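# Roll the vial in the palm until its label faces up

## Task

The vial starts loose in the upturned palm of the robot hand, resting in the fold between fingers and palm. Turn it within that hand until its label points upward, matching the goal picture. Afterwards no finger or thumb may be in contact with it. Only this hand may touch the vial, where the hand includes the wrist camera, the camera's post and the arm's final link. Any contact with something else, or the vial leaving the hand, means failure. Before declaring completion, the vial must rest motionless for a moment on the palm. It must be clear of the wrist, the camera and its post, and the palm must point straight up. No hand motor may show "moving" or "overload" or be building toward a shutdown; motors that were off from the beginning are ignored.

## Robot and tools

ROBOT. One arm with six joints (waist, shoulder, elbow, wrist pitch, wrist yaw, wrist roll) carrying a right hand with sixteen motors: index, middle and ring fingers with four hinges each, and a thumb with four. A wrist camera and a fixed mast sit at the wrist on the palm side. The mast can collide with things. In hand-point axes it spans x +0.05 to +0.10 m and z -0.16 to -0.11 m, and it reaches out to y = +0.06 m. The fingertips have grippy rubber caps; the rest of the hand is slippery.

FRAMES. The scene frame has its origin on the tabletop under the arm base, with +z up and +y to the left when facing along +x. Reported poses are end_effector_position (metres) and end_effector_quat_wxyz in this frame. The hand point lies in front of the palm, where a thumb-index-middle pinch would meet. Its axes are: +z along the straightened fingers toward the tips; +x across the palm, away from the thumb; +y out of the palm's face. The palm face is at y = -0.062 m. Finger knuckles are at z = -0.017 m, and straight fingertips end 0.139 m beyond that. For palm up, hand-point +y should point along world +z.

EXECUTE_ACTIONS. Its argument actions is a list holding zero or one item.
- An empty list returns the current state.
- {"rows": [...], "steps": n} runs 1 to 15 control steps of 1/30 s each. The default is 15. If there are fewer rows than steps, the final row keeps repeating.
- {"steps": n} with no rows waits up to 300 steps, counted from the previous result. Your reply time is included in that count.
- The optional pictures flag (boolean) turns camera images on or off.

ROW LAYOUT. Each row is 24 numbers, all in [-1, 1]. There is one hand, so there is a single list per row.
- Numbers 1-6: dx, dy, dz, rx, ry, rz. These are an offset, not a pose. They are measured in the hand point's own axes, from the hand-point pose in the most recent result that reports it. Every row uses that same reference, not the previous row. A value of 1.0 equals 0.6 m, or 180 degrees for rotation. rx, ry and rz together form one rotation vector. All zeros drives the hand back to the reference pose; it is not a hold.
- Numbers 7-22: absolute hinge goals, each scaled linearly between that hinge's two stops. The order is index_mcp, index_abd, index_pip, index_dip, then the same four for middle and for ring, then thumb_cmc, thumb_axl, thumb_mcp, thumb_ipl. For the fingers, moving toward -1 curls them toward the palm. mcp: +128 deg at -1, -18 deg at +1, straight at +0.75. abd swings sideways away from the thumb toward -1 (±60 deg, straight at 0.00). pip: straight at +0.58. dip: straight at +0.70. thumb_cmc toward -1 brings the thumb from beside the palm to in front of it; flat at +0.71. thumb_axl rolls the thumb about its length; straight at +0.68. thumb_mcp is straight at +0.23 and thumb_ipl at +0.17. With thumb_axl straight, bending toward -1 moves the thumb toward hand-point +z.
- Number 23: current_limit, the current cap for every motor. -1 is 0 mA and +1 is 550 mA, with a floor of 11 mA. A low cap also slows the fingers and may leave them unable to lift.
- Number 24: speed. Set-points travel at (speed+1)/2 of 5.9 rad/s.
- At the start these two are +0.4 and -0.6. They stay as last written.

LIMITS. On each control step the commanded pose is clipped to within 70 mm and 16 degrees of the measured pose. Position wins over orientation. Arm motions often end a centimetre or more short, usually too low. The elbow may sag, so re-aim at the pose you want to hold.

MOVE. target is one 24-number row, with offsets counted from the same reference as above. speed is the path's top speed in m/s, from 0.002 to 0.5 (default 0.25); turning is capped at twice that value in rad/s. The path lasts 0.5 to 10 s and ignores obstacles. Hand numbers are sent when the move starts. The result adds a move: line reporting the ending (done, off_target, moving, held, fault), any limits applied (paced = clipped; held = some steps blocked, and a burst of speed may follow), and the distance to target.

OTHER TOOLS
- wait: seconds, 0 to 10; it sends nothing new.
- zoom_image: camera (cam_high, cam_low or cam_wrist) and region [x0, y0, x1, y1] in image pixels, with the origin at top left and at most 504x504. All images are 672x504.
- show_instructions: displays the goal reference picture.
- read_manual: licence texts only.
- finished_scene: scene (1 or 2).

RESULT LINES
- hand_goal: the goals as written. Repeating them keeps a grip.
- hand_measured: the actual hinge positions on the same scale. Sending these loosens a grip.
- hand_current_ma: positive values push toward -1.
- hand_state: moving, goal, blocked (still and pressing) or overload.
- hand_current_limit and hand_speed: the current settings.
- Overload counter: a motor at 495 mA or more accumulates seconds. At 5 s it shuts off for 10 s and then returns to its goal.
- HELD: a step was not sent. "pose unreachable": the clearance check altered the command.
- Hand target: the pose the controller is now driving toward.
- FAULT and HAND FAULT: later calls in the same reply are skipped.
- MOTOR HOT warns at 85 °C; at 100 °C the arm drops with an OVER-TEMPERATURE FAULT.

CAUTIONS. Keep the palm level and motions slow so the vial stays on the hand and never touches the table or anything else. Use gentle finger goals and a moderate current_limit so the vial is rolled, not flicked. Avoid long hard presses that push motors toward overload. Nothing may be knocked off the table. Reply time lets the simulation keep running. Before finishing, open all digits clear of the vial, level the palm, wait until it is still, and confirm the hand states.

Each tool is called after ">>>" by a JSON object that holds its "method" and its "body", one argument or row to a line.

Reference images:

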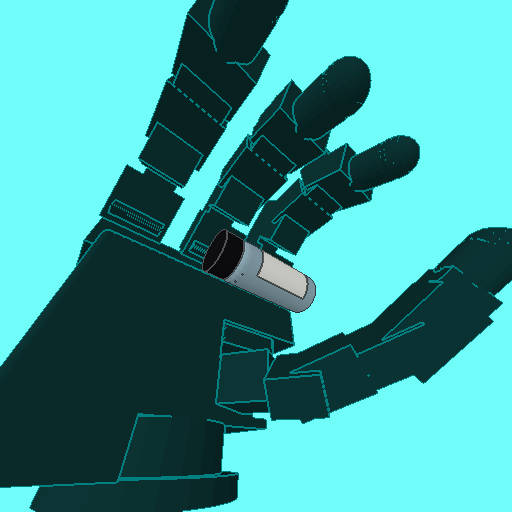

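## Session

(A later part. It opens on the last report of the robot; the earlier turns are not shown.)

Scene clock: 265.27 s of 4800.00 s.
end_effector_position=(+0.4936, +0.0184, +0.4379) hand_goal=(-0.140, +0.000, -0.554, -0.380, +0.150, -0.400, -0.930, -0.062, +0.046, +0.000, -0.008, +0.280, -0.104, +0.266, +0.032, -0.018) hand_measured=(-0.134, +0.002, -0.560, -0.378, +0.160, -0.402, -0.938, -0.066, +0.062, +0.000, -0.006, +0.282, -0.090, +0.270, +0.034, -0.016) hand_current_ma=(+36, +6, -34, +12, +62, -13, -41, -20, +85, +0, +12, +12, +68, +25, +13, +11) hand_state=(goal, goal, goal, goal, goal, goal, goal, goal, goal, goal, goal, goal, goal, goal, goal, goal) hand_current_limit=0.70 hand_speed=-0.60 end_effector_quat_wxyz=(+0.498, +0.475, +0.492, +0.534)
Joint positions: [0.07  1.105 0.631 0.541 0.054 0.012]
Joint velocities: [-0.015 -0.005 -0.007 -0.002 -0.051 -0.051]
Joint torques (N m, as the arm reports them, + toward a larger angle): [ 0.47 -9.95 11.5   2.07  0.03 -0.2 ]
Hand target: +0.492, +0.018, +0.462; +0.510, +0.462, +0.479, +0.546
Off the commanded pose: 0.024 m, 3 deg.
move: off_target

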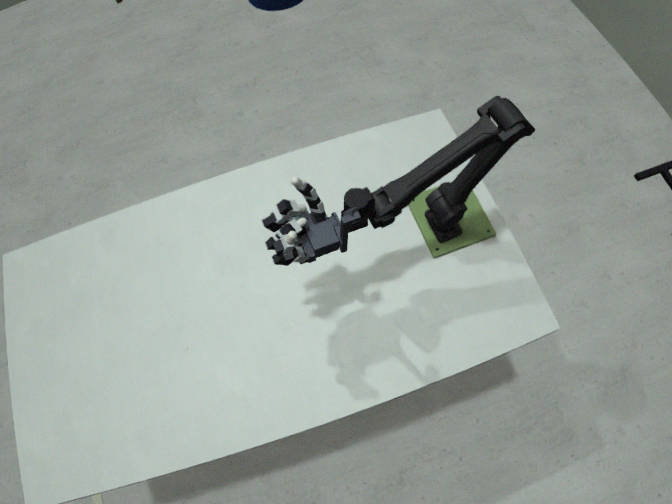

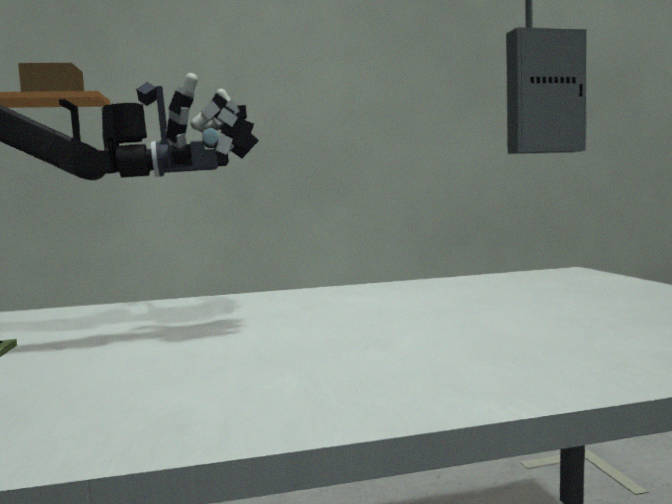

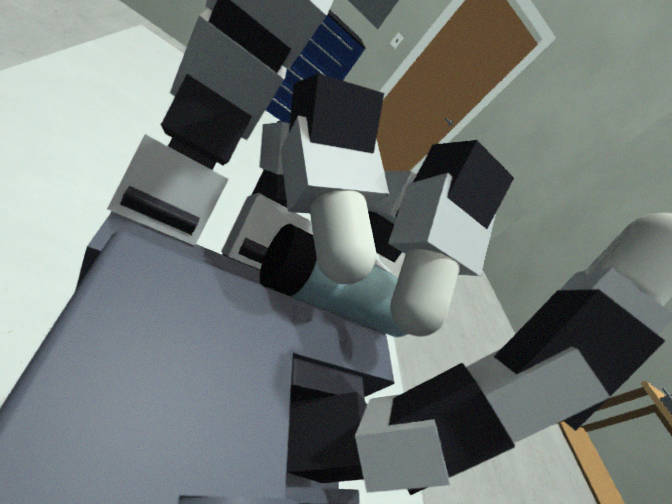

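>>> {"method": "execute_actions", "body": {
  "actions": [
    {"rows":[[0,0.04,0.002,-0.0157,0,0, 0.40,0.3,-0.6,0.0, 0.41,0,-0.6,0.0, 0.046,0,-0.008,0.28, -0.104,0.266,0.032,-0.018, 0.7,-0.5]],"steps":10}
  ],
  "pictures": false
}}

>>> {"method": "execute_actions", "body": {
  "actions": [
    {"rows":[[0,0.04,0.002,-0.0157,0,0, 0.40,0.3,-0.98,-0.15, 0.41,0,-0.6,0.0, 0.046,0,-0.008,0.28, -0.104,0.266,0.032,-0.018, 0.7,-0.6]],"steps":15}
  ],
  "pictures": false
}}

>>> {"method": "execute_actions", "body": {
  "actions": [
    {"rows":[[0,0.04,0.002,-0.0157,0,0, 0.15,0.3,-0.98,-0.15, 0.41,0,-0.6,0.0, 0.046,0,-0.008,0.28, -0.104,0.266,0.032,-0.018, 0.7,-0.8],[0,0.04,0.002,-0.0157,0,0, 0.15,0.3,-0.98,-0.15, 0.41,0,-0.6,0.0, 0.046,0,-0.008,0.28, -0.104,0.266,0.032,-0.018, 0.7,-0.8],[0,0.04,0.002,-0.0157,0,0, 0.15,0.3,-0.98,-0.145, 0.41,0,-0.6,0.0, 0.046,0,-0.008,0.28, -0.104,0.266,0.032,-0.018, 0.7,-0.8],[0,0.04,0.002,-0.0157,0,0, 0.15,0.3,-0.98,-0.138, 0.41,0,-0.6,0.0, 0.046,0,-0.008,0.28, -0.104,0.266,0.032,-0.018, 0.7,-0.8],[0,0.04,0.002,-0.0157,0,0, 0.15,0.3,-0.98,-0.131, 0.41,0,-0.6,0.0, 0.046,0,-0.008,0.28, -0.104,0.266,0.032,-0.018, 0.7,-0.8],[0,0.04,0.002,-0.0157,0,0, 0.15,0.3,-0.98,-0.124, 0.41,0,-0.6,0.0, 0.046,0,-0.008,0.28, -0.104,0.266,0.032,-0.018, 0.7,-0.8],[0,0.04,0.002,-0.0157,0,0, 0.15,0.3,-0.98,-0.117, 0.41,0,-0.6,0.0, 0.046,0,-0.008,0.28, -0.104,0.266,0.032,-0.018, 0.7,-0.8],[0,0.04,0.002,-0.0157,0,0, 0.15,0.3,-0.98,-0.11, 0.41,0,-0.6,0.0, 0.046,0,-0.008,0.28, -0.104,0.266,0.032,-0.018, 0.7,-0.8],[0,0.04,0.002,-0.0157,0,0, 0.15,0.3,-0.98,-0.103, 0.41,0,-0.6,0.0, 0.046,0,-0.008,0.28, -0.104,0.266,0.032,-0.018, 0.7,-0.8],[0,0.04,0.002,-0.0157,0,0, 0.15,0.3,-0.98,-0.097, 0.41,0,-0.6,0.0, 0.046,0,-0.008,0.28, -0.104,0.266,0.032,-0.018, 0.7,-0.8],[0,0.04,0.002,-0.0157,0,0, 0.15,0.3,-0.98,-0.091, 0.41,0,-0.6,0.0, 0.046,0,-0.008,0.28, -0.104,0.266,0.032,-0.018, 0.7,-0.8],[0,0.04,0.002,-0.0157,0,0, 0.15,0.3,-0.98,-0.085, 0.41,0,-0.6,0.0, 0.046,0,-0.008,0.28, -0.104,0.266,0.032,-0.018, 0.7,-0.8],[0,0.04,0.002,-0.0157,0,0, 0.15,0.3,-0.98,-0.08, 0.41,0,-0.6,0.0, 0.046,0,-0.008,0.28, -0.104,0.266,0.032,-0.018, 0.7,-0.8]],"steps":15}
  ],
  "pictures": false
}}

>>> {"method": "wait", "body": {
  "seconds": 0.2
}}

>>> {"method": "zoom_image", "body": {
  "camera": "cam_low",
  "region": [190, 115, 240, 160]
}}

Scene clock: 286.83 s of 4800.00 s.
end_effector_position=(+0.4936, +0.0184, +0.4379) hand_goal=(+0.400, +0.300, -0.600, +0.000, +0.410, +0.000, -0.600, +0.000, +0.046, +0.000, -0.008, +0.280, -0.104, +0.266, +0.032, -0.018) hand_measured=(+0.166, +0.294, -0.600, -0.064, +0.412, -0.040, -0.622, -0.004, +0.062, +0.000, -0.006, +0.282, -0.090, +0.270, +0.034, -0.016) hand_current_ma=(-35, -9, +2, -72, +35, -36, -12, -19, +85, +0, +12, +12, +68, +25, +13, +11) hand_state=(moving, moving, goal, moving, moving, moving, moving, goal, goal, goal, goal, goal, goal, goal, goal, goal) hand_current_limit=0.70 hand_speed=-0.50 end_effector_quat_wxyz=(+0.498, +0.475, +0.492, +0.534)
Joint positions: [0.07  1.105 0.631 0.541 0.054 0.012]
Joint velocities: [ 0.005 -0.005  0.002  0.002 -0.037  0.022]
Joint torques (N m, as the arm reports them, + toward a larger angle): [ 0.21 -9.54 11.31  2.15  0.04 -0.17]
Hand target: +0.492, +0.018, +0.462; +0.510, +0.462, +0.479, +0.546
Off the commanded pose: 0.024 m, 3 deg.
Steps of this call (steps 1 to 90: nothing new was sent; then 18.23 s passed at rest; steps 91 to 100: all 10 steps of this action). Readings (end_effector_position | what the end effector reports):
91: (+0.4936, +0.0184, +0.4379) | hand_goal=(+0.400, +0.300, -0.600, +0.000, +0.410, +0.000, -0.600, +0.000, +0.046, +0.000, -0.008, +0.280, -0.104, +0.266, +0.032, -0.018) hand_measured=(-0.134, +0.002, -0.560, -0.378, +0.160, -0.402, -0.938, -0.066, +0.062, +0.000, -0.006, +0.282, -0.090, +0.270, +0.034, -0.016) hand_current_ma=(+36, +6, -34, +12, +62, -13, -41, -20, +85, +0, +12, +12, +68, +25, +13, +11) hand_state=(moving, moving, moving, moving, moving, moving, moving, moving, goal, goal, goal, goal, goal, goal, goal, goal) hand_current_limit=0.70 hand_speed=-0.50
92: (+0.4936, +0.0184, +0.4379) | hand_goal=(+0.400, +0.300, -0.600, +0.000, +0.410, +0.000, -0.600, +0.000, +0.046, +0.000, -0.008, +0.280, -0.104, +0.266, +0.032, -0.018) hand_measured=(-0.128, +0.010, -0.568, -0.370, +0.166, -0.392, -0.930, -0.058, +0.062, +0.000, -0.006, +0.282, -0.090, +0.270, +0.034, -0.016) hand_current_ma=(-65, -82, +57, -77, -51, -77, -114, -83, +85, +0, +12, +12, +68, +25, +13, +11) hand_state=(moving, moving, moving, moving, moving, moving, moving, moving, goal, goal, goal, goal, goal, goal, goal, goal) hand_current_limit=0.70 hand_speed=-0.50
94: (+0.4936, +0.0184, +0.4379) | hand_goal=(+0.400, +0.300, -0.600, +0.000, +0.410, +0.000, -0.600, +0.000, +0.046, +0.000, -0.008, +0.280, -0.104, +0.266, +0.032, -0.018) hand_measured=(-0.066, +0.084, -0.596, -0.306, +0.226, -0.314, -0.862, -0.012, +0.062, +0.000, -0.006, +0.282, -0.090, +0.270, +0.034, -0.016) hand_current_ma=(-52, -73, -3, -73, -39, -67, -94, -14, +85, +0, +12, +12, +68, +25, +13, +11) hand_state=(moving, moving, moving, moving, moving, moving, moving, moving, goal, goal, goal, goal, goal, goal, goal, goal) hand_current_limit=0.70 hand_speed=-0.50
98: (+0.4936, +0.0184, +0.4379) | hand_goal=(+0.400, +0.300, -0.600, +0.000, +0.410, +0.000, -0.600, +0.000, +0.046, +0.000, -0.008, +0.280, -0.104, +0.266, +0.032, -0.018) hand_measured=(+0.088, +0.264, -0.600, -0.146, +0.378, -0.128, -0.698, -0.004, +0.062, +0.000, -0.006, +0.282, -0.090, +0.270, +0.034, -0.016) hand_current_ma=(-40, -27, +2, -72, -9, -65, -82, -20, +85, +0, +12, +12, +68, +25, +13, +11) hand_state=(moving, moving, goal, moving, moving, moving, moving, goal, goal, goal, goal, goal, goal, goal, goal, goal) hand_current_limit=0.70 hand_speed=-0.50
100: the state above

Scene clock: 287.33 s of 4800.00 s.
end_effector_position=(+0.4936, +0.0184, +0.4379) hand_goal=(+0.400, +0.300, -0.980, -0.150, +0.410, +0.000, -0.600, +0.000, +0.046, +0.000, -0.008, +0.280, -0.104, +0.266, +0.032, -0.018) hand_measured=(+0.406, +0.298, -0.966, -0.146, +0.414, -0.002, -0.606, -0.004, +0.062, +0.000, -0.006, +0.282, -0.090, +0.270, +0.034, -0.016) hand_current_ma=(+40, -13, +78, +18, +27, -14, -26, -20, +85, +0, +12, +12, +68, +25, +13, +11) hand_state=(moving, goal, moving, moving, goal, goal, goal, goal, goal, goal, goal, goal, goal, goal, goal, goal) hand_current_limit=0.70 hand_speed=-0.60 end_effector_quat_wxyz=(+0.498, +0.475, +0.492, +0.534)
Joint positions: [0.07  1.105 0.631 0.541 0.054 0.012]
Joint velocities: [-0.005 -0.005  0.007 -0.017 -0.051 -0.007]
Joint torques (N m, as the arm reports them, + toward a larger angle): [  0.04 -10.08  11.46   2.22   0.02  -0.2 ]
Hand target: +0.492, +0.018, +0.462; +0.510, +0.462, +0.479, +0.546
Off the commanded pose: 0.024 m, 3 deg.
Steps of this call (steps 1 to 15: all 15 steps of this action). Readings (end_effector_position | what the end effector reports):
1: (+0.4936, +0.0184, +0.4379) | hand_goal=(+0.400, +0.300, -0.980, -0.150, +0.410, +0.000, -0.600, +0.000, +0.046, +0.000, -0.008, +0.280, -0.104, +0.266, +0.032, -0.018) hand_measured=(+0.204, +0.296, -0.600, -0.030, +0.414, -0.014, -0.610, -0.004, +0.062, +0.000, -0.006, +0.282, -0.090, +0.270, +0.034, -0.016) hand_current_ma=(-34, -12, +2, -29, +29, -6, -18, -20, +85, +0, +12, +12, +68, +25, +13, +11) hand_state=(moving, moving, moving, moving, moving, moving, moving, goal, goal, goal, goal, goal, goal, goal, goal, goal) hand_current_limit=0.70 hand_speed=-0.60
2: (+0.4936, +0.0184, +0.4379) | hand_goal=(+0.400, +0.300, -0.980, -0.150, +0.410, +0.000, -0.600, +0.000, +0.046, +0.000, -0.008, +0.280, -0.104, +0.266, +0.032, -0.018) hand_measured=(+0.242, +0.296, -0.606, -0.018, +0.414, -0.006, -0.606, -0.004, +0.062, +0.000, -0.006, +0.282, -0.090, +0.270, +0.034, -0.016) hand_current_ma=(-16, -13, +57, +56, +26, -11, -24, -20, +85, +0, +12, +12, +68, +25, +13, +11) hand_state=(moving, goal, moving, moving, goal, moving, moving, goal, goal, goal, goal, goal, goal, goal, goal, goal) hand_current_limit=0.70 hand_speed=-0.60
4: (+0.4936, +0.0184, +0.4379) | hand_goal=(+0.400, +0.300, -0.980, -0.150, +0.410, +0.000, -0.600, +0.000, +0.046, +0.000, -0.008, +0.280, -0.104, +0.266, +0.032, -0.018) hand_measured=(+0.306, +0.298, -0.660, -0.060, +0.414, -0.004, -0.606, -0.004, +0.062, +0.000, -0.006, +0.282, -0.090, +0.270, +0.034, -0.016) hand_current_ma=(-18, -13, +48, +54, +27, -14, -26, -20, +85, +0, +12, +12, +68, +25, +13, +11) hand_state=(moving, goal, moving, moving, goal, goal, goal, goal, goal, goal, goal, goal, goal, goal, goal, goal) hand_current_limit=0.70 hand_speed=-0.60
8: (+0.4936, +0.0184, +0.4379) | hand_goal=(+0.400, +0.300, -0.980, -0.150, +0.410, +0.000, -0.600, +0.000, +0.046, +0.000, -0.008, +0.280, -0.104, +0.266, +0.032, -0.018) hand_measured=(+0.402, +0.298, -0.790, -0.146, +0.414, -0.002, -0.606, -0.004, +0.062, +0.000, -0.006, +0.282, -0.090, +0.270, +0.034, -0.016) hand_current_ma=(+29, -13, +46, +8, +27, -14, -26, -20, +85, +0, +12, +12, +68, +25, +13, +11) hand_state=(moving, goal, moving, moving, goal, goal, goal, goal, goal, goal, goal, goal, goal, goal, goal, goal) hand_current_limit=0.70 hand_speed=-0.60
15: the state above

Scene clock: 287.83 s of 4800.00 s.
end_effector_position=(+0.4936, +0.0184, +0.4379) hand_goal=(+0.150, +0.300, -0.980, -0.080, +0.410, +0.000, -0.600, +0.000, +0.046, +0.000, -0.008, +0.280, -0.104, +0.266, +0.032, -0.018) hand_measured=(+0.272, +0.310, -0.936, -0.062, +0.414, -0.002, -0.606, -0.004, +0.062, +0.000, -0.006, +0.282, -0.090, +0.270, +0.034, -0.016) hand_current_ma=(+403, +47, +247, +112, +27, -14, -26, -20, +85, +0, +12, +12, +68, +25, +13, +11) hand_state=(moving, moving, moving, moving, goal, goal, goal, goal, goal, goal, goal, goal, goal, goal, goal, goal) hand_current_limit=0.70 hand_speed=-0.80 end_effector_quat_wxyz=(+0.498, +0.475, +0.492, +0.534)
Joint positions: [0.07  1.105 0.631 0.541 0.054 0.012]
Joint velocities: [-0.005 -0.005 -0.012  0.002 -0.081  0.081]
Joint torques (N m, as the arm reports them, + toward a larger angle): [  0.48 -10.28  11.47   2.05   0.03  -0.17]
Hand target: +0.492, +0.018, +0.462; +0.510, +0.462, +0.479, +0.546
Off the commanded pose: 0.024 m, 3 deg.
Steps of this call (steps 1 to 15: all 15 steps of this action). Readings (end_effector_position | what the end effector reports):
1: (+0.4936, +0.0184, +0.4379) | hand_goal=(+0.150, +0.300, -0.980, -0.150, +0.410, +0.000, -0.600, +0.000, +0.046, +0.000, -0.008, +0.280, -0.104, +0.266, +0.032, -0.018) hand_measured=(+0.406, +0.298, -0.966, -0.146, +0.414, -0.002, -0.606, -0.004, +0.062, +0.000, -0.006, +0.282, -0.090, +0.270, +0.034, -0.016) hand_current_ma=(+38, -13, +75, +17, +27, -14, -26, -20, +85, +0, +12, +12, +68, +25, +13, +11) hand_state=(moving, goal, goal, goal, goal, goal, goal, goal, goal, goal, goal, goal, goal, goal, goal, goal) hand_current_limit=0.70 hand_speed=-0.80
2: (+0.4936, +0.0184, +0.4379) | hand_goal=(+0.150, +0.300, -0.980, -0.150, +0.410, +0.000, -0.600, +0.000, +0.046, +0.000, -0.008, +0.280, -0.104, +0.266, +0.032, -0.018) hand_measured=(+0.406, +0.298, -0.966, -0.146, +0.414, -0.002, -0.606, -0.004, +0.062, +0.000, -0.006, +0.282, -0.090, +0.270, +0.034, -0.016) hand_current_ma=(+137, -13, +74, +17, +27, -14, -26, -20, +85, +0, +12, +12, +68, +25, +13, +11) hand_state=(moving, goal, goal, goal, goal, goal, goal, goal, goal, goal, goal, goal, goal, goal, goal, goal) hand_current_limit=0.70 hand_speed=-0.80
4: (+0.4936, +0.0184, +0.4379) | hand_goal=(+0.150, +0.300, -0.980, -0.138, +0.410, +0.000, -0.600, +0.000, +0.046, +0.000, -0.008, +0.280, -0.104, +0.266, +0.032, -0.018) hand_measured=(+0.396, +0.298, -0.964, -0.144, +0.414, -0.002, -0.606, -0.004, +0.062, +0.000, -0.006, +0.282, -0.090, +0.270, +0.034, -0.016) hand_current_ma=(+243, -8, +92, +17, +27, -14, -26, -20, +85, +0, +12, +12, +68, +25, +13, +11) hand_state=(moving, goal, moving, moving, goal, goal, goal, goal, goal, goal, goal, goal, goal, goal, goal, goal) hand_current_limit=0.70 hand_speed=-0.80
8: (+0.4936, +0.0184, +0.4379) | hand_goal=(+0.150, +0.300, -0.980, -0.110, +0.410, +0.000, -0.600, +0.000, +0.046, +0.000, -0.008, +0.280, -0.104, +0.266, +0.032, -0.018) hand_measured=(+0.354, +0.302, -0.954, -0.116, +0.414, -0.002, -0.606, -0.004, +0.062, +0.000, -0.006, +0.282, -0.090, +0.270, +0.034, -0.016) hand_current_ma=(+312, +11, +155, +47, +27, -14, -26, -20, +85, +0, +12, +12, +68, +25, +13, +11) hand_state=(moving, moving, moving, moving, goal, goal, goal, goal, goal, goal, goal, goal, goal, goal, goal, goal) hand_current_limit=0.70 hand_speed=-0.80
15: the state above

Scene clock: 288.03 s of 4800.00 s.
end_effector_position=(+0.4936, +0.0184, +0.4379) hand_goal=(+0.150, +0.300, -0.980, -0.080, +0.410, +0.000, -0.600, +0.000, +0.046, +0.000, -0.008, +0.280, -0.104, +0.266, +0.032, -0.018) hand_measured=(+0.244, +0.314, -0.924, -0.054, +0.414, -0.002, -0.606, -0.004, +0.062, +0.000, -0.006, +0.282, -0.090, +0.270, +0.034, -0.016) hand_current_ma=(+448, +65, +294, +138, +27, -14, -26, -20, +85, +0, +12, +12, +68, +25, +13, +11) hand_state=(moving, goal, moving, blocked, goal, goal, goal, goal, goal, goal, goal, goal, goal, goal, goal, goal) hand_current_limit=0.70 hand_speed=-0.80 end_effector_quat_wxyz=(+0.498, +0.475, +0.492, +0.534)
Joint positions: [0.07  1.105 0.631 0.541 0.054 0.012]
Joint velocities: [-0.005 -0.015  0.022 -0.007 -0.022  0.007]
Joint torques (N m, as the arm reports them, + toward a larger angle): [  0.37 -10.03  11.29   2.33   0.    -0.19]
Hand target: +0.492, +0.018, +0.462; +0.510, +0.462, +0.479, +0.546
Off the commanded pose: 0.024 m, 3 deg.
Steps of this call (steps 1 to 6: nothing new was sent). Readings (end_effector_position | what the end effector reports):
1: (+0.4936, +0.0184, +0.4379) | hand_goal=(+0.150, +0.300, -0.980, -0.080, +0.410, +0.000, -0.600, +0.000, +0.046, +0.000, -0.008, +0.280, -0.104, +0.266, +0.032, -0.018) hand_measured=(+0.266, +0.310, -0.934, -0.060, +0.414, -0.002, -0.606, -0.004, +0.062, +0.000, -0.006, +0.282, -0.090, +0.270, +0.034, -0.016) hand_current_ma=(+416, +52, +260, +119, +27, -14, -26, -20, +85, +0, +12, +12, +68, +25, +13, +11) hand_state=(moving, moving, moving, moving, goal, goal, goal, goal, goal, goal, goal, goal, goal, goal, goal, goal) hand_current_limit=0.70 hand_speed=-0.80
2: (+0.4936, +0.0184, +0.4379) | hand_goal=(+0.150, +0.300, -0.980, -0.080, +0.410, +0.000, -0.600, +0.000, +0.046, +0.000, -0.008, +0.280, -0.104, +0.266, +0.032, -0.018) hand_measured=(+0.258, +0.312, -0.932, -0.058, +0.414, -0.002, -0.606, -0.004, +0.062, +0.000, -0.006, +0.282, -0.090, +0.270, +0.034, -0.016) hand_current_ma=(+425, +56, +270, +124, +27, -14, -26, -20, +85, +0, +12, +12, +68, +25, +13, +11) hand_state=(moving, moving, moving, moving, goal, goal, goal, goal, goal, goal, goal, goal, goal, goal, goal, goal) hand_current_limit=0.70 hand_speed=-0.80
4: (+0.4936, +0.0184, +0.4379) | hand_goal=(+0.150, +0.300, -0.980, -0.080, +0.410, +0.000, -0.600, +0.000, +0.046, +0.000, -0.008, +0.280, -0.104, +0.266, +0.032, -0.018) hand_measured=(+0.250, +0.312, -0.928, -0.056, +0.414, -0.002, -0.606, -0.004, +0.062, +0.000, -0.006, +0.282, -0.090, +0.270, +0.034, -0.016) hand_current_ma=(+439, +61, +284, +132, +27, -14, -26, -20, +85, +0, +12, +12, +68, +25, +13, +11) hand_state=(moving, moving, moving, moving, goal, goal, goal, goal, goal, goal, goal, goal, goal, goal, goal, goal) hand_current_limit=0.70 hand_speed=-0.80
6: the state above

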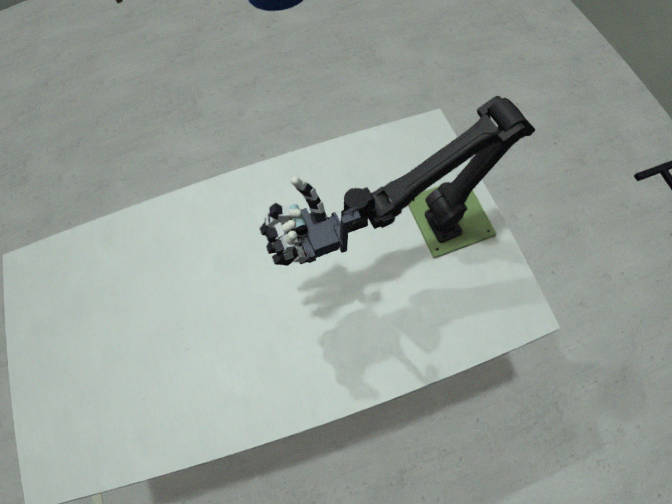

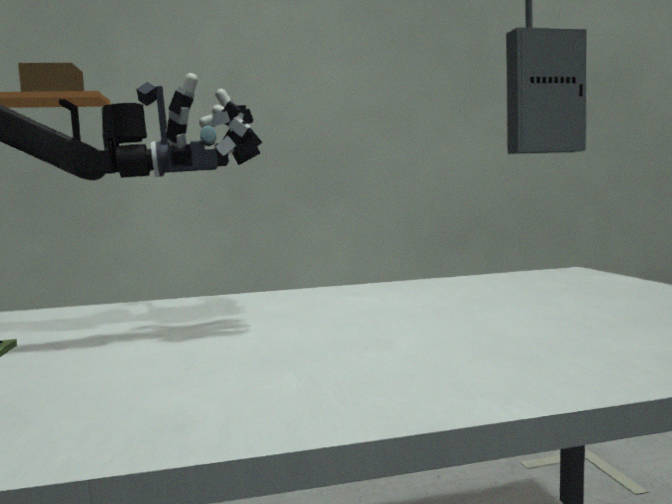

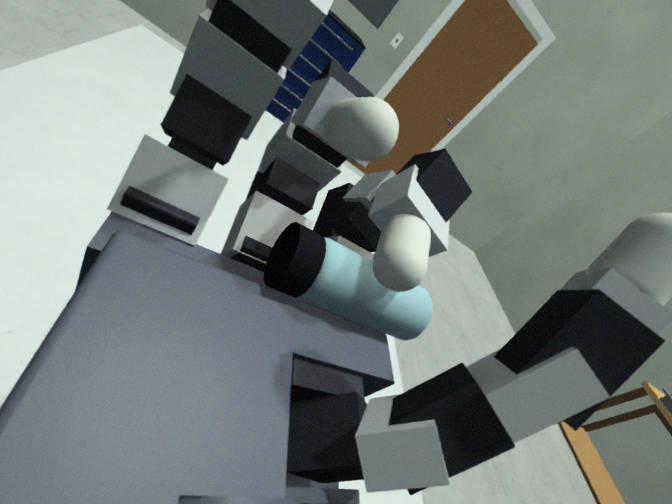

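Region (190, 115, 240, 160) of cam_low's 672x504 image, scaled by 10.080, with more detail than that image has; it fills the top 454 rows of this view, and the rest is white.

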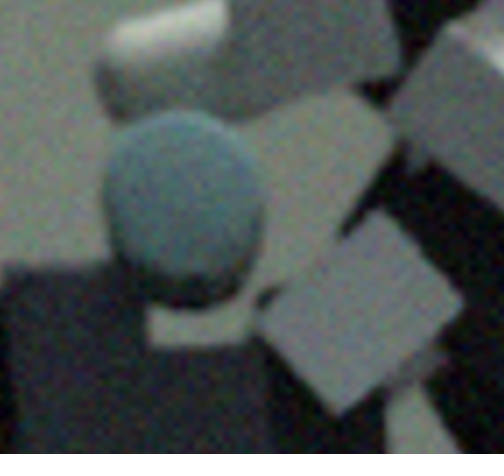

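>>> {"method": "execute_actions", "body": {
  "actions": []
}}

Scene clock: 307.77 s of 4800.00 s.
end_effector_position=(+0.4936, +0.0184, +0.4379) hand_goal=(+0.150, +0.300, -0.980, -0.080, +0.410, +0.000, -0.600, +0.000, +0.046, +0.000, -0.008, +0.280, -0.104, +0.266, +0.032, -0.018) hand_measured=(+0.230, +0.316, -0.920, -0.050, +0.414, -0.002, -0.606, -0.004, +0.062, +0.000, -0.006, +0.282, -0.090, +0.270, +0.034, -0.016) hand_current_ma=(+467, +73, +314, +150, +27, -14, -26, -20, +85, +0, +12, +12, +68, +25, +13, +11) hand_state=(blocked, goal, blocked, blocked, goal, goal, goal, goal, goal, goal, goal, goal, goal, goal, goal, goal) hand_current_limit=0.70 hand_speed=-0.80 end_effector_quat_wxyz=(+0.498, +0.475, +0.492, +0.534)
Joint positions: [0.07  1.105 0.631 0.541 0.054 0.012]
Joint velocities: [ 0.005 -0.015 -0.012 -0.017 -0.037 -0.007]
Joint torques (N m, as the arm reports them, + toward a larger angle): [  0.18 -10.08  11.41   2.34   0.04  -0.19]
Hand target: +0.492, +0.018, +0.462; +0.510, +0.462, +0.479, +0.546
Off the commanded pose: 0.024 m, 3 deg.
Steps of this call (steps 1 to 90: nothing new was sent; then 16.73 s passed at rest). Readings (end_effector_position | what the end effector reports):
1: (+0.4936, +0.0184, +0.4379) | hand_goal=(+0.150, +0.300, -0.980, -0.080, +0.410, +0.000, -0.600, +0.000, +0.046, +0.000, -0.008, +0.280, -0.104, +0.266, +0.032, -0.018) hand_measured=(+0.240, +0.314, -0.924, -0.054, +0.414, -0.002, -0.606, -0.004, +0.062, +0.000, -0.006, +0.282, -0.090, +0.270, +0.034, -0.016) hand_current_ma=(+452, +66, +298, +140, +27, -14, -26, -20, +85, +0, +12, +12, +68, +25, +13, +11) hand_state=(moving, goal, moving, blocked, goal, goal, goal, goal, goal, goal, goal, goal, goal, goal, goal, goal) hand_current_limit=0.70 hand_speed=-0.80
2: (+0.4936, +0.0184, +0.4379) | hand_goal=(+0.150, +0.300, -0.980, -0.080, +0.410, +0.000, -0.600, +0.000, +0.046, +0.000, -0.008, +0.280, -0.104, +0.266, +0.032, -0.018) hand_measured=(+0.238, +0.314, -0.924, -0.052, +0.414, -0.002, -0.606, -0.004, +0.062, +0.000, -0.006, +0.282, -0.090, +0.270, +0.034, -0.016) hand_current_ma=(+455, +67, +301, +142, +27, -14, -26, -20, +85, +0, +12, +12, +68, +25, +13, +11) hand_state=(moving, goal, moving, blocked, goal, goal, goal, goal, goal, goal, goal, goal, goal, goal, goal, goal) hand_current_limit=0.70 hand_speed=-0.80
4: (+0.4936, +0.0184, +0.4379) | hand_goal=(+0.150, +0.300, -0.980, -0.080, +0.410, +0.000, -0.600, +0.000, +0.046, +0.000, -0.008, +0.280, -0.104, +0.266, +0.032, -0.018) hand_measured=(+0.236, +0.316, -0.922, -0.052, +0.414, -0.002, -0.606, -0.004, +0.062, +0.000, -0.006, +0.282, -0.090, +0.270, +0.034, -0.016) hand_current_ma=(+459, +69, +305, +144, +27, -14, -26, -20, +85, +0, +12, +12, +68, +25, +13, +11) hand_state=(moving, goal, blocked, blocked, goal, goal, goal, goal, goal, goal, goal, goal, goal, goal, goal, goal) hand_current_limit=0.70 hand_speed=-0.80
8: (+0.4936, +0.0184, +0.4379) | hand_goal=(+0.150, +0.300, -0.980, -0.080, +0.410, +0.000, -0.600, +0.000, +0.046, +0.000, -0.008, +0.280, -0.104, +0.266, +0.032, -0.018) hand_measured=(+0.232, +0.316, -0.920, -0.052, +0.414, -0.002, -0.606, -0.004, +0.062, +0.000, -0.006, +0.282, -0.090, +0.270, +0.034, -0.016) hand_current_ma=(+463, +71, +310, +147, +27, -14, -26, -20, +85, +0, +12, +12, +68, +25, +13, +11) hand_state=(blocked, goal, blocked, blocked, goal, goal, goal, goal, goal, goal, goal, goal, goal, goal, goal, goal) hand_current_limit=0.70 hand_speed=-0.80
90: the state above

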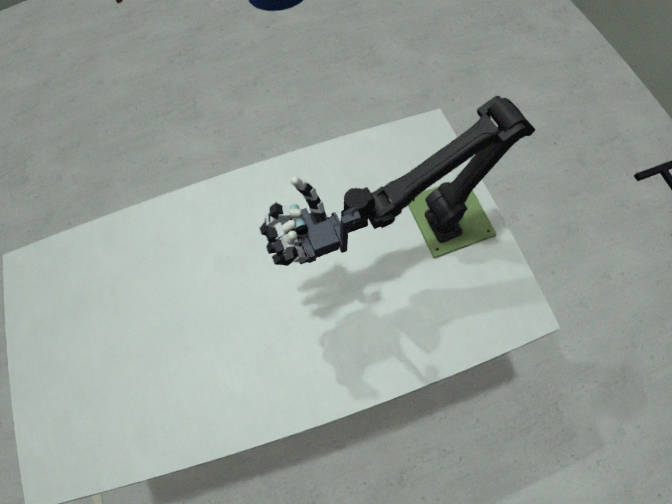

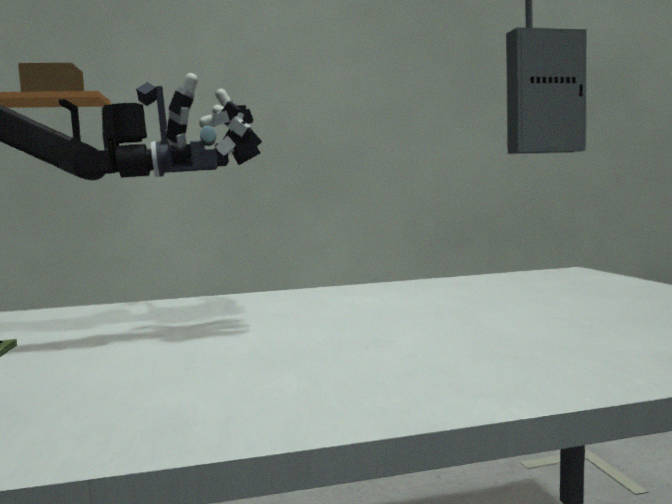

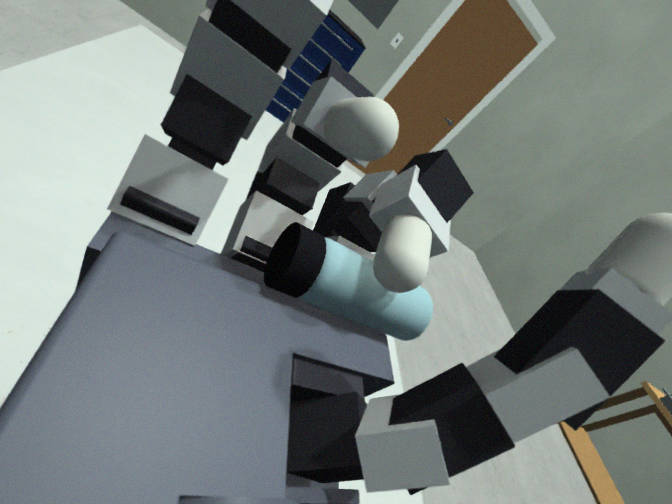

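>>> {"method": "move", "body": {
  "target": [0,0.04,0.002,-0.0157,0,0, 0.19,0.3,-0.96,-0.07, 0.1,-0.25,-0.72,0, 0.046,0,-0.008,0.28,-0.104,0.266,0.032,-0.018,0.7,-0.6]
}}

>>> {"method": "move", "body": {
  "target": [0,0.04,0.002,-0.0157,0,0, 0.19,0.3,-0.96,-0.07, 0.1,-0.25,-0.95,-0.06, 0.046,0,-0.008,0.28,-0.104,0.266,0.032,-0.018,0.7,-0.7]
}}

Scene clock: 314.83 s of 4800.00 s.
end_effector_position=(+0.4936, +0.0184, +0.4379) hand_goal=(+0.190, +0.300, -0.960, -0.070, +0.100, -0.250, -0.720, +0.000, +0.046, +0.000, -0.008, +0.280, -0.104, +0.266, +0.032, -0.018) hand_measured=(+0.230, +0.316, -0.916, -0.048, +0.110, -0.248, -0.720, -0.004, +0.062, +0.000, -0.006, +0.282, -0.090, +0.270, +0.034, -0.016) hand_current_ma=(+244, +73, +232, +110, +61, +12, +2, -19, +85, +0, +12, +12, +68, +25, +13, +11) hand_state=(blocked, goal, blocked, blocked, goal, goal, goal, goal, goal, goal, goal, goal, goal, goal, goal, goal) hand_current_limit=0.70 hand_speed=-0.60 end_effector_quat_wxyz=(+0.498, +0.475, +0.492, +0.534)
Joint positions: [0.07  1.105 0.631 0.541 0.054 0.012]
Joint velocities: [-0.005 -0.015  0.017 -0.007 -0.022  0.037]
Joint torques (N m, as the arm reports them, + toward a larger angle): [  0.13 -10.67  11.31   2.17   0.03  -0.17]
Hand target: +0.492, +0.018, +0.462; +0.510, +0.462, +0.479, +0.546
Off the commanded pose: 0.024 m, 3 deg.
After step 90, 3.37 s passed at rest.
move: off_target

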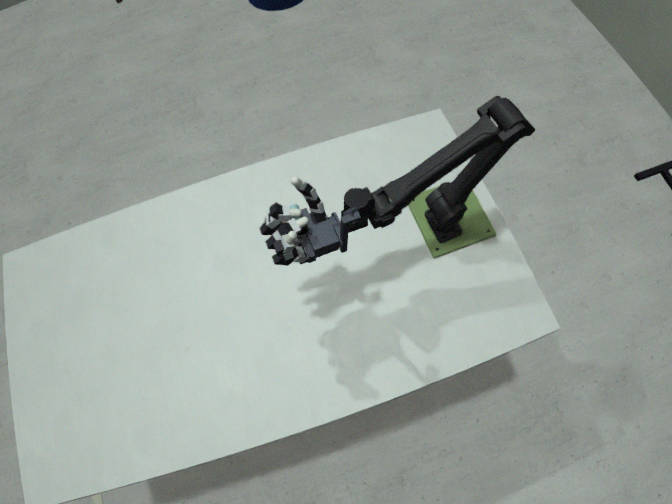

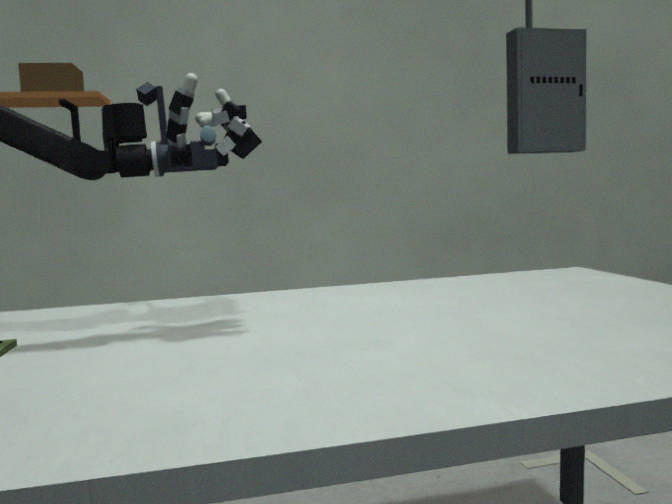

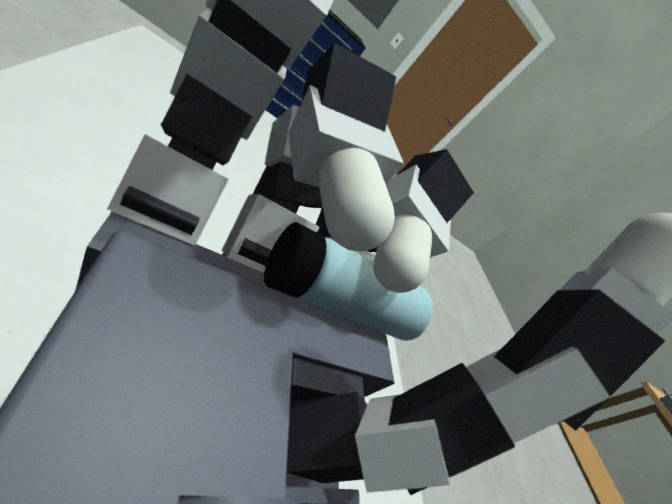

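Scene clock: 315.53 s of 4800.00 s.
end_effector_position=(+0.4936, +0.0184, +0.4379) hand_goal=(+0.190, +0.300, -0.960, -0.070, +0.100, -0.250, -0.950, -0.060, +0.046, +0.000, -0.008, +0.280, -0.104, +0.266, +0.032, -0.018) hand_measured=(+0.230, +0.316, -0.916, -0.048, +0.112, -0.248, -0.890, -0.050, +0.062, +0.000, -0.006, +0.282, -0.090, +0.270, +0.034, -0.016) hand_current_ma=(+244, +73, +232, +110, +81, +12, +302, +49, +85, +0, +12, +12, +68, +25, +13, +11) hand_state=(blocked, goal, blocked, blocked, goal, goal, blocked, goal, goal, goal, goal, goal, goal, goal, goal, goal) hand_current_limit=0.70 hand_speed=-0.70 end_effector_quat_wxyz=(+0.498, +0.475, +0.492, +0.534)
Joint positions: [0.07  1.105 0.631 0.541 0.054 0.012]
Joint velocities: [-0.015 -0.005  0.007 -0.007 -0.066  0.007]
Joint torques (N m, as the arm reports them, + toward a larger angle): [ 0.61 -9.55 11.45  2.22  0.03 -0.2 ]
Hand target: +0.492, +0.018, +0.462; +0.510, +0.462, +0.479, +0.546
Off the commanded pose: 0.024 m, 3 deg.
move: off_target

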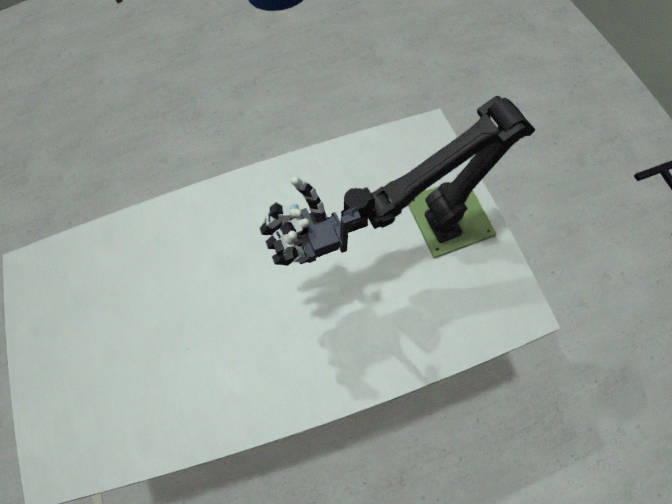

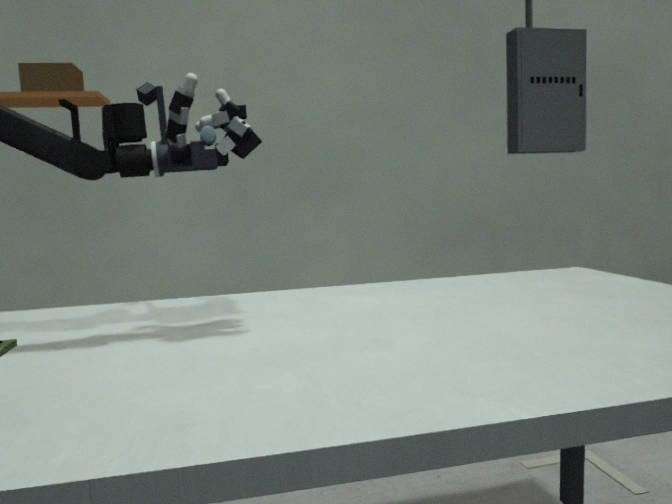

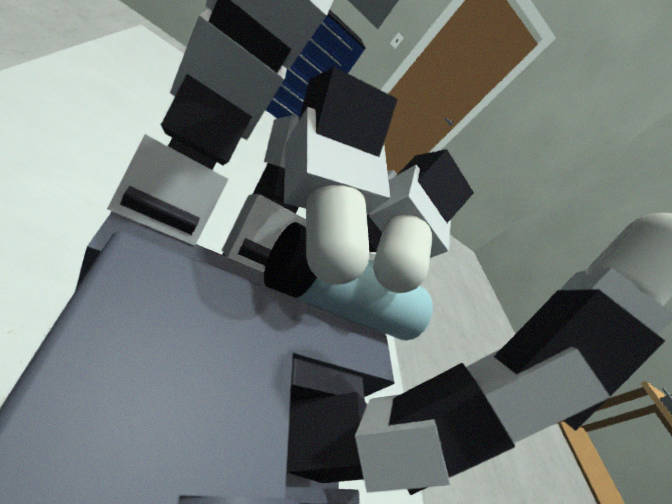

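Release index.

>>> {"method": "move", "body": {
  "target": [0,0.04,0.002,-0.0157,0,0, 0.25,0.3,-0.6,0, 0.1,-0.25,-0.97,-0.07, 0.046,0,-0.008,0.28,-0.104,0.266,0.032,-0.018,0.7,-0.7]
}}

>>> {"method": "zoom_image", "body": {
  "camera": "cam_low",
  "region": [180,105,250,165]
}}

Scene clock: 320.20 s of 4800.00 s.
end_effector_position=(+0.4936, +0.0184, +0.4379) hand_goal=(+0.250, +0.300, -0.600, +0.000, +0.100, -0.250, -0.970, -0.070, +0.046, +0.000, -0.008, +0.280, -0.104, +0.266, +0.032, -0.018) hand_measured=(+0.254, +0.304, -0.606, -0.004, +0.110, -0.248, -0.958, -0.064, +0.062, +0.000, -0.006, +0.282, -0.090, +0.270, +0.034, -0.016) hand_current_ma=(+19, +19, -30, -20, +61, +12, +56, +28, +85, +0, +12, +12, +68, +25, +13, +11) hand_state=(goal, goal, goal, goal, goal, goal, goal, goal, goal, goal, goal, goal, goal, goal, goal, goal) hand_current_limit=0.70 hand_speed=-0.70 end_effector_quat_wxyz=(+0.498, +0.475, +0.492, +0.534)
Joint positions: [0.07  1.105 0.631 0.541 0.054 0.012]
Joint velocities: [ 0.005  0.005 -0.012 -0.012  0.022 -0.037]
Joint torques (N m, as the arm reports them, + toward a larger angle): [  0.03 -10.46  11.37   2.24  -0.01  -0.16]
Hand target: +0.492, +0.018, +0.462; +0.510, +0.462, +0.479, +0.546
Off the commanded pose: 0.024 m, 3 deg.
After step 90, 0.90 s passed at rest.
move: off_target

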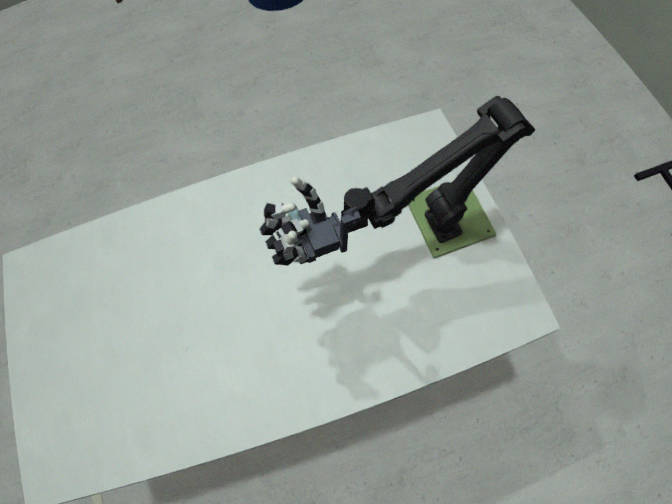

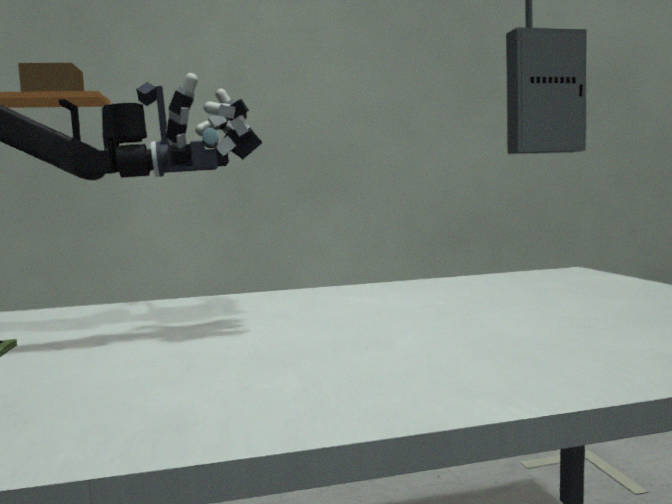

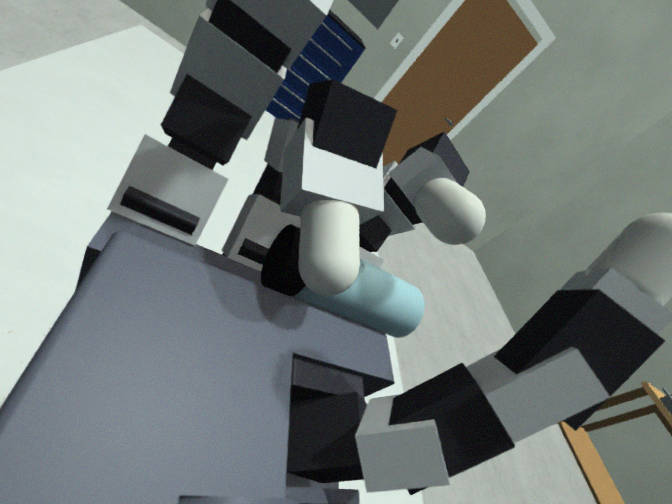

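Region (180, 105, 250, 165) of cam_low's 672x504 image, scaled by 7.200, with more detail than that image has; it fills the top 432 rows of this view, and the rest is white.

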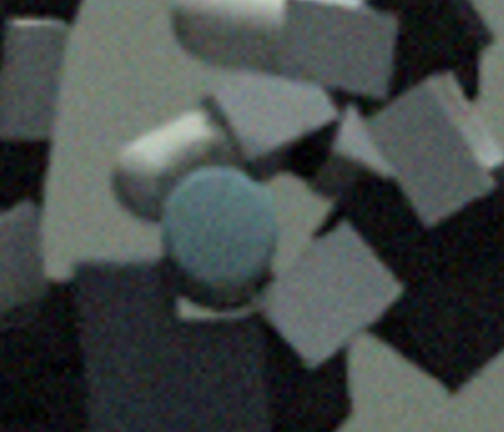

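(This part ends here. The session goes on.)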